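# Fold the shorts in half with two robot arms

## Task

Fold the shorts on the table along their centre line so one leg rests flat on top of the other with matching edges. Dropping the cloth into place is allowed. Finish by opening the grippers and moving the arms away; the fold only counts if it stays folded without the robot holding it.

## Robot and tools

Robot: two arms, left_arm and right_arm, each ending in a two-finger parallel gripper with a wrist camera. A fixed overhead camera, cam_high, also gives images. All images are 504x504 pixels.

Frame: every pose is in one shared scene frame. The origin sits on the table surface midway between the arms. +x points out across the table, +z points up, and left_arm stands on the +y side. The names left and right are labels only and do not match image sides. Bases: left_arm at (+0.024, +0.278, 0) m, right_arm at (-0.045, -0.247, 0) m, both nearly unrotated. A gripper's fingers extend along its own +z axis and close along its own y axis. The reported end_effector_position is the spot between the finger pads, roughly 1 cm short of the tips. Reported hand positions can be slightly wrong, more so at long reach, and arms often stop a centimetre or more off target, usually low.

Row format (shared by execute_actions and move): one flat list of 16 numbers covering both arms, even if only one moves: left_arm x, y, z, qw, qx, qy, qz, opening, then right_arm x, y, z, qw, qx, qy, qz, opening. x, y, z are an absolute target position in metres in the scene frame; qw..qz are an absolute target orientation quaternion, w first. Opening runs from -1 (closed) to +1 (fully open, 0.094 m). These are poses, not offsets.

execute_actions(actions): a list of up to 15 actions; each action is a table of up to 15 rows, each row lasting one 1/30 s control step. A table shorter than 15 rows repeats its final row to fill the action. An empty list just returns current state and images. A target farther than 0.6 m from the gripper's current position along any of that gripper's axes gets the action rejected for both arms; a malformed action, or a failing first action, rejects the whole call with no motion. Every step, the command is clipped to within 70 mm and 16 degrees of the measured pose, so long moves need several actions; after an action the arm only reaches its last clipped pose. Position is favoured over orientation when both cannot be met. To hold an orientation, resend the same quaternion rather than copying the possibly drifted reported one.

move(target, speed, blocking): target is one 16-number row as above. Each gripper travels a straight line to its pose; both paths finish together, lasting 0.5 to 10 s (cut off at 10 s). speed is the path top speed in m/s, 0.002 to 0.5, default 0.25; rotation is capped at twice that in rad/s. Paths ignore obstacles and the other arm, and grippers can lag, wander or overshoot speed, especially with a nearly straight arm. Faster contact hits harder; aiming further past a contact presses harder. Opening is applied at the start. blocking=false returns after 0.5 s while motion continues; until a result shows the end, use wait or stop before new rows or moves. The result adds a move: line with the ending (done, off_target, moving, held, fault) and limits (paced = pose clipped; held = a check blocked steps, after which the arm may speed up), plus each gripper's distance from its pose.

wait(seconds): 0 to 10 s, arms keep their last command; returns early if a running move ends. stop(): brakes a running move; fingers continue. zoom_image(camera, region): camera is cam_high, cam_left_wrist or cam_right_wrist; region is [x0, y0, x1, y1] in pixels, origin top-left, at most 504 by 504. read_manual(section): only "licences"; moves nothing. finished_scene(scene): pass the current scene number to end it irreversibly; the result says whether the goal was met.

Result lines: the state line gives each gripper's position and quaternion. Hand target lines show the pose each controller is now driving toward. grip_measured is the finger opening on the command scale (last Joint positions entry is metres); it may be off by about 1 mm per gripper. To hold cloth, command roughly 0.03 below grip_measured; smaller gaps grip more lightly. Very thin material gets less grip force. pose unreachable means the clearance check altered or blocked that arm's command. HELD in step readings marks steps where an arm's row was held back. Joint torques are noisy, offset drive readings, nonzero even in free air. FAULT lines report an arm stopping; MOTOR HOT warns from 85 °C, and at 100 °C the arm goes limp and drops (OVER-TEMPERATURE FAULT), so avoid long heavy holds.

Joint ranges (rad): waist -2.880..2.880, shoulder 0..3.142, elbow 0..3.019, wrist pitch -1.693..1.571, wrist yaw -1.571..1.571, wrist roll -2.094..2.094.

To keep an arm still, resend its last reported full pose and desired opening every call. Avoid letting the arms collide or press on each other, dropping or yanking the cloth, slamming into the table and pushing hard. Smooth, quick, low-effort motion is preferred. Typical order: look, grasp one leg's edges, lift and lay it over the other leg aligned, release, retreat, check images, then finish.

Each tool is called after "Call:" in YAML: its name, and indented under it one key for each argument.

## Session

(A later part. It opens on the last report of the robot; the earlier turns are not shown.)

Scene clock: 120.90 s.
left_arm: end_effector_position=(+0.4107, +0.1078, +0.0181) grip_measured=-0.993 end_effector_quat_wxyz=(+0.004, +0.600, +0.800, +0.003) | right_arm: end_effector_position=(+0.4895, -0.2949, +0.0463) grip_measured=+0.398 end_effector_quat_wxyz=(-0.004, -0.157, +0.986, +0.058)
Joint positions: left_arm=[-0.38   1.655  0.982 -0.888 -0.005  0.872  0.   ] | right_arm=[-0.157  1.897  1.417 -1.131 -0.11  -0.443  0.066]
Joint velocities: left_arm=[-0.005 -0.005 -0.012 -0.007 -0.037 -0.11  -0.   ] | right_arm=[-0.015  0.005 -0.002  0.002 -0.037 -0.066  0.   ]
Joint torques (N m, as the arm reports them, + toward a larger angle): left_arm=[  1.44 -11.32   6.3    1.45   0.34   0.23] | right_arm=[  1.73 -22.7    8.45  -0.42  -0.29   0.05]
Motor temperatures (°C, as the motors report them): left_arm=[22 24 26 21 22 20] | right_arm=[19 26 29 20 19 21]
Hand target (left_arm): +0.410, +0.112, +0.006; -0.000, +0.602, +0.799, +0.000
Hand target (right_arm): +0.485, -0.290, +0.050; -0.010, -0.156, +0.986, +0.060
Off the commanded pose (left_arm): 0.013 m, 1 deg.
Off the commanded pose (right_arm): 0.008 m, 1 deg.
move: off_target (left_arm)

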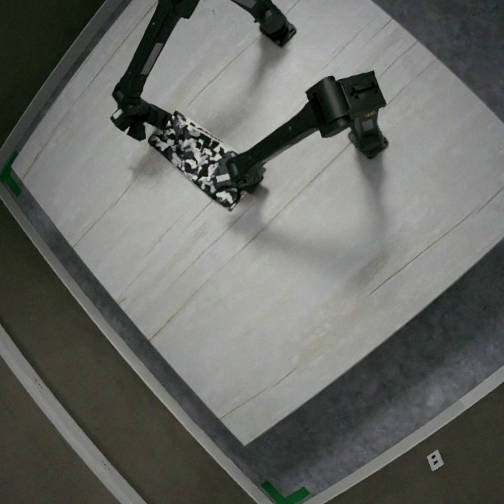

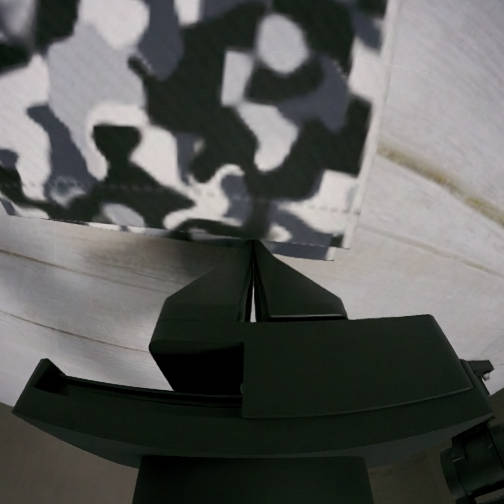

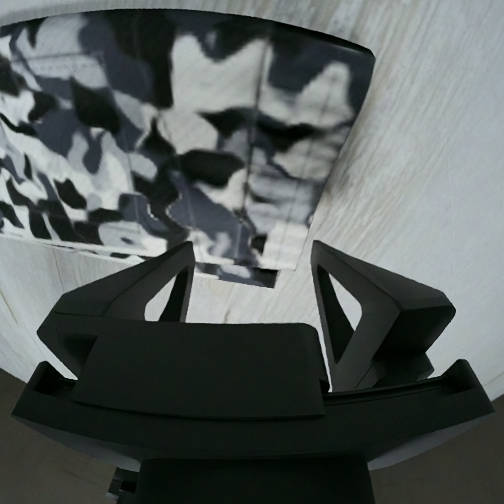

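Within about 1 cm now. Lifting clear.

Call:
move:
  target: [0.42,0.125,0.07,0,0.602,0.799,0,-1,0.485,-0.30,0.09,-0.0096,-0.1557,0.986,0.0602,0.4]
  speed: 0.08

Call:
move:
  target: [0.35,0.32,0.13,0,0.602,0.799,0,-1,0.45,-0.43,0.13,-0.0096,-0.1557,0.986,0.0602,0.4]
  speed: 0.25

Call:
zoom_image:
  camera: "cam_high"
  region: [130,90,290,250]

Scene clock: 122.47 s.
left_arm: end_effector_position=(+0.3994, +0.1296, +0.0503) grip_measured=-0.993 end_effector_quat_wxyz=(-0.023, +0.600, +0.800, -0.004) | right_arm: end_effector_position=(+0.4687, -0.2944, +0.0687) grip_measured=+0.398 end_effector_quat_wxyz=(-0.031, -0.153, +0.985, +0.066)
Joint positions: left_arm=[-0.342  1.59   1.002 -1.028 -0.005  0.908  0.   ] | right_arm=[-0.161  1.856  1.417 -1.229 -0.11  -0.443  0.066]
Joint velocities: left_arm=[-0.015  0.005 -0.017  0.007  0.022  0.066 -0.   ] | right_arm=[-0.005  0.005 -0.007  0.002 -0.037  0.007 -0.001]
Joint torques (N m, as the arm reports them, + toward a larger angle): left_arm=[  1.52 -13.52  11.12   0.05   0.28   0.24] | right_arm=[  0.51 -21.77  13.04  -0.36  -0.26  -0.08]
Motor temperatures (°C, as the motors report them): left_arm=[22 24 26 21 22 20] | right_arm=[19 26 29 20 19 21]
Hand target (left_arm): +0.418, +0.126, +0.070; -0.000, +0.602, +0.799, +0.001
Hand target (right_arm): +0.485, -0.300, +0.090; -0.010, -0.156, +0.986, +0.060
Off the commanded pose (left_arm): 0.029 m, 3 deg.
Off the commanded pose (right_arm): 0.027 m, 3 deg.
move: off_target (left_arm, right_arm)

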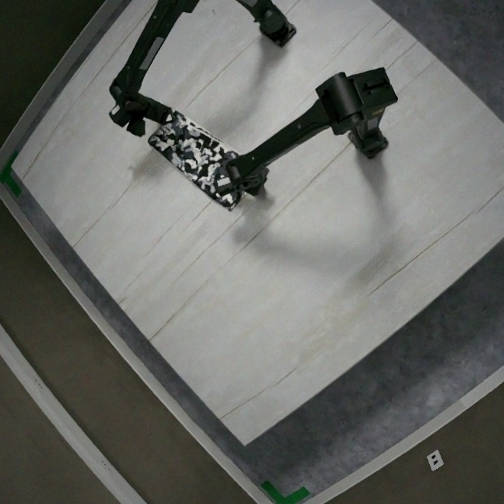

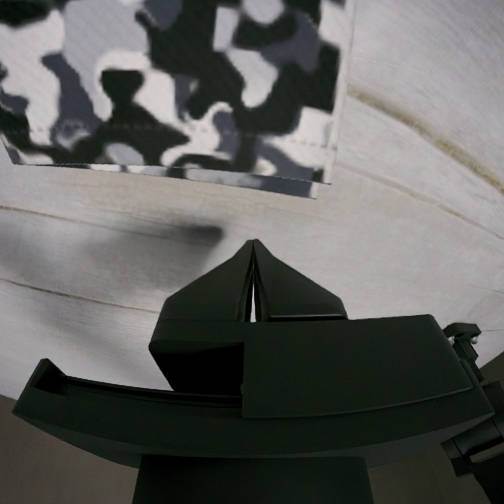

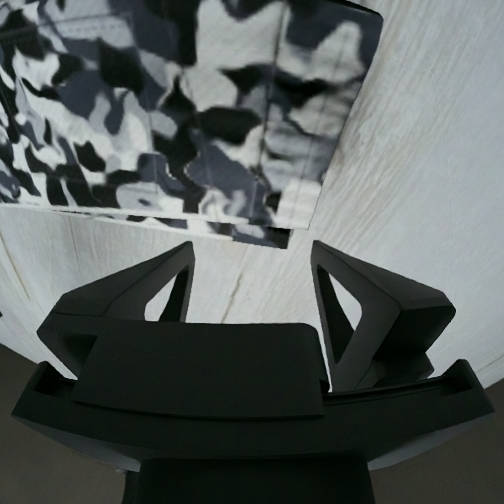

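Scene clock: 123.93 s.
left_arm: end_effector_position=(+0.3479, +0.3219, +0.1274) grip_measured=-0.993 end_effector_quat_wxyz=(-0.002, +0.593, +0.805, +0.006) | right_arm: end_effector_position=(+0.4386, -0.4253, +0.1086) grip_measured=+0.398 end_effector_quat_wxyz=(-0.026, -0.146, +0.986, +0.075)
Joint positions: left_arm=[ 0.166  1.255  0.885 -1.194 -0.011  1.399  0.   ] | right_arm=[-0.419  1.831  1.491 -1.353 -0.101 -0.688  0.066]
Joint velocities: left_arm=[-0.005 -0.024  0.002  0.007 -0.037  0.037 -0.001] | right_arm=[ 0.005 -0.005 -0.002 -0.002  0.081 -0.051 -0.001]
Joint torques (N m, as the arm reports them, + toward a larger angle): left_arm=[ 0.38 -8.54  8.52  0.18  0.23  0.22] | right_arm=[  1.03 -21.94  13.22  -0.49  -0.21  -0.13]
Motor temperatures (°C, as the motors report them): left_arm=[22 24 26 21 22 20] | right_arm=[19 27 30 20 19 21]
Hand target (left_arm): +0.345, +0.320, +0.129; -0.004, +0.602, +0.799, +0.003
Hand target (right_arm): +0.453, -0.428, +0.130; -0.008, -0.156, +0.986, +0.063
Off the commanded pose (left_arm): 0.004 m, 1 deg.
Off the commanded pose (right_arm): 0.025 m, 3 deg.
move: off_target (right_arm)

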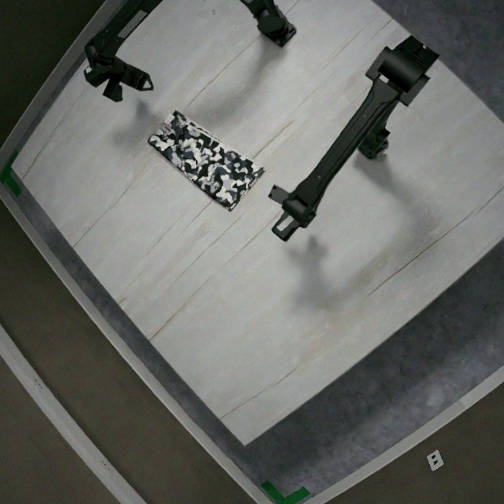

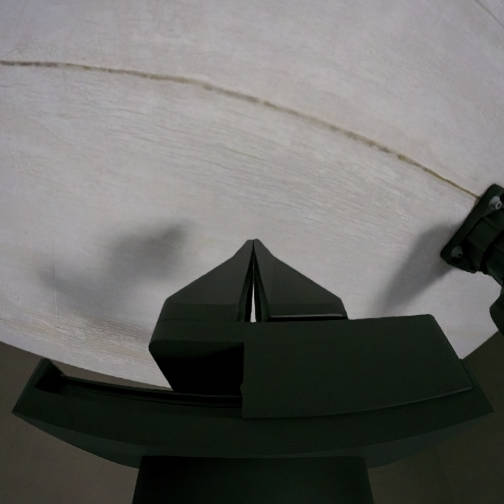

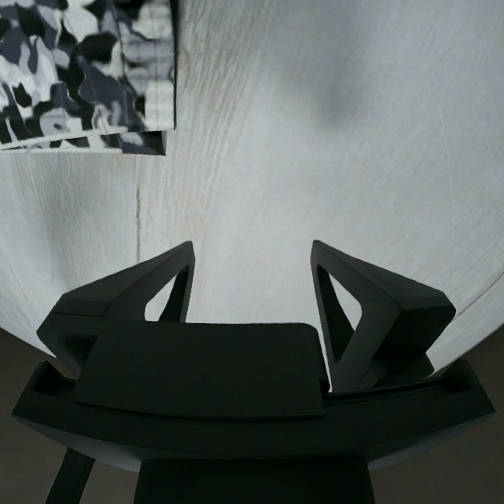

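Region (130, 90, 290, 250) of cam_high's 504x504 image, scaled by 3.150, with more detail than that image has.

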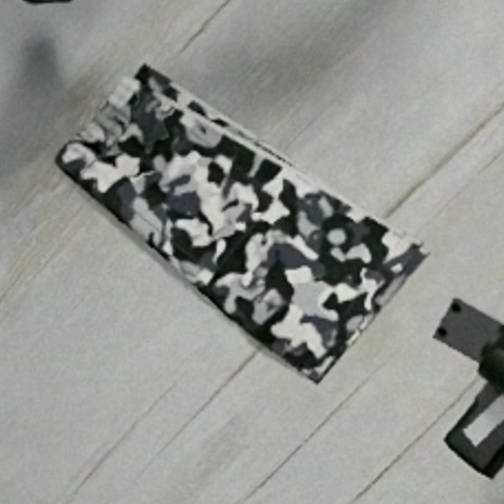

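Call:
finished_scene:
  scene: 1

The scene is finished: the task was done.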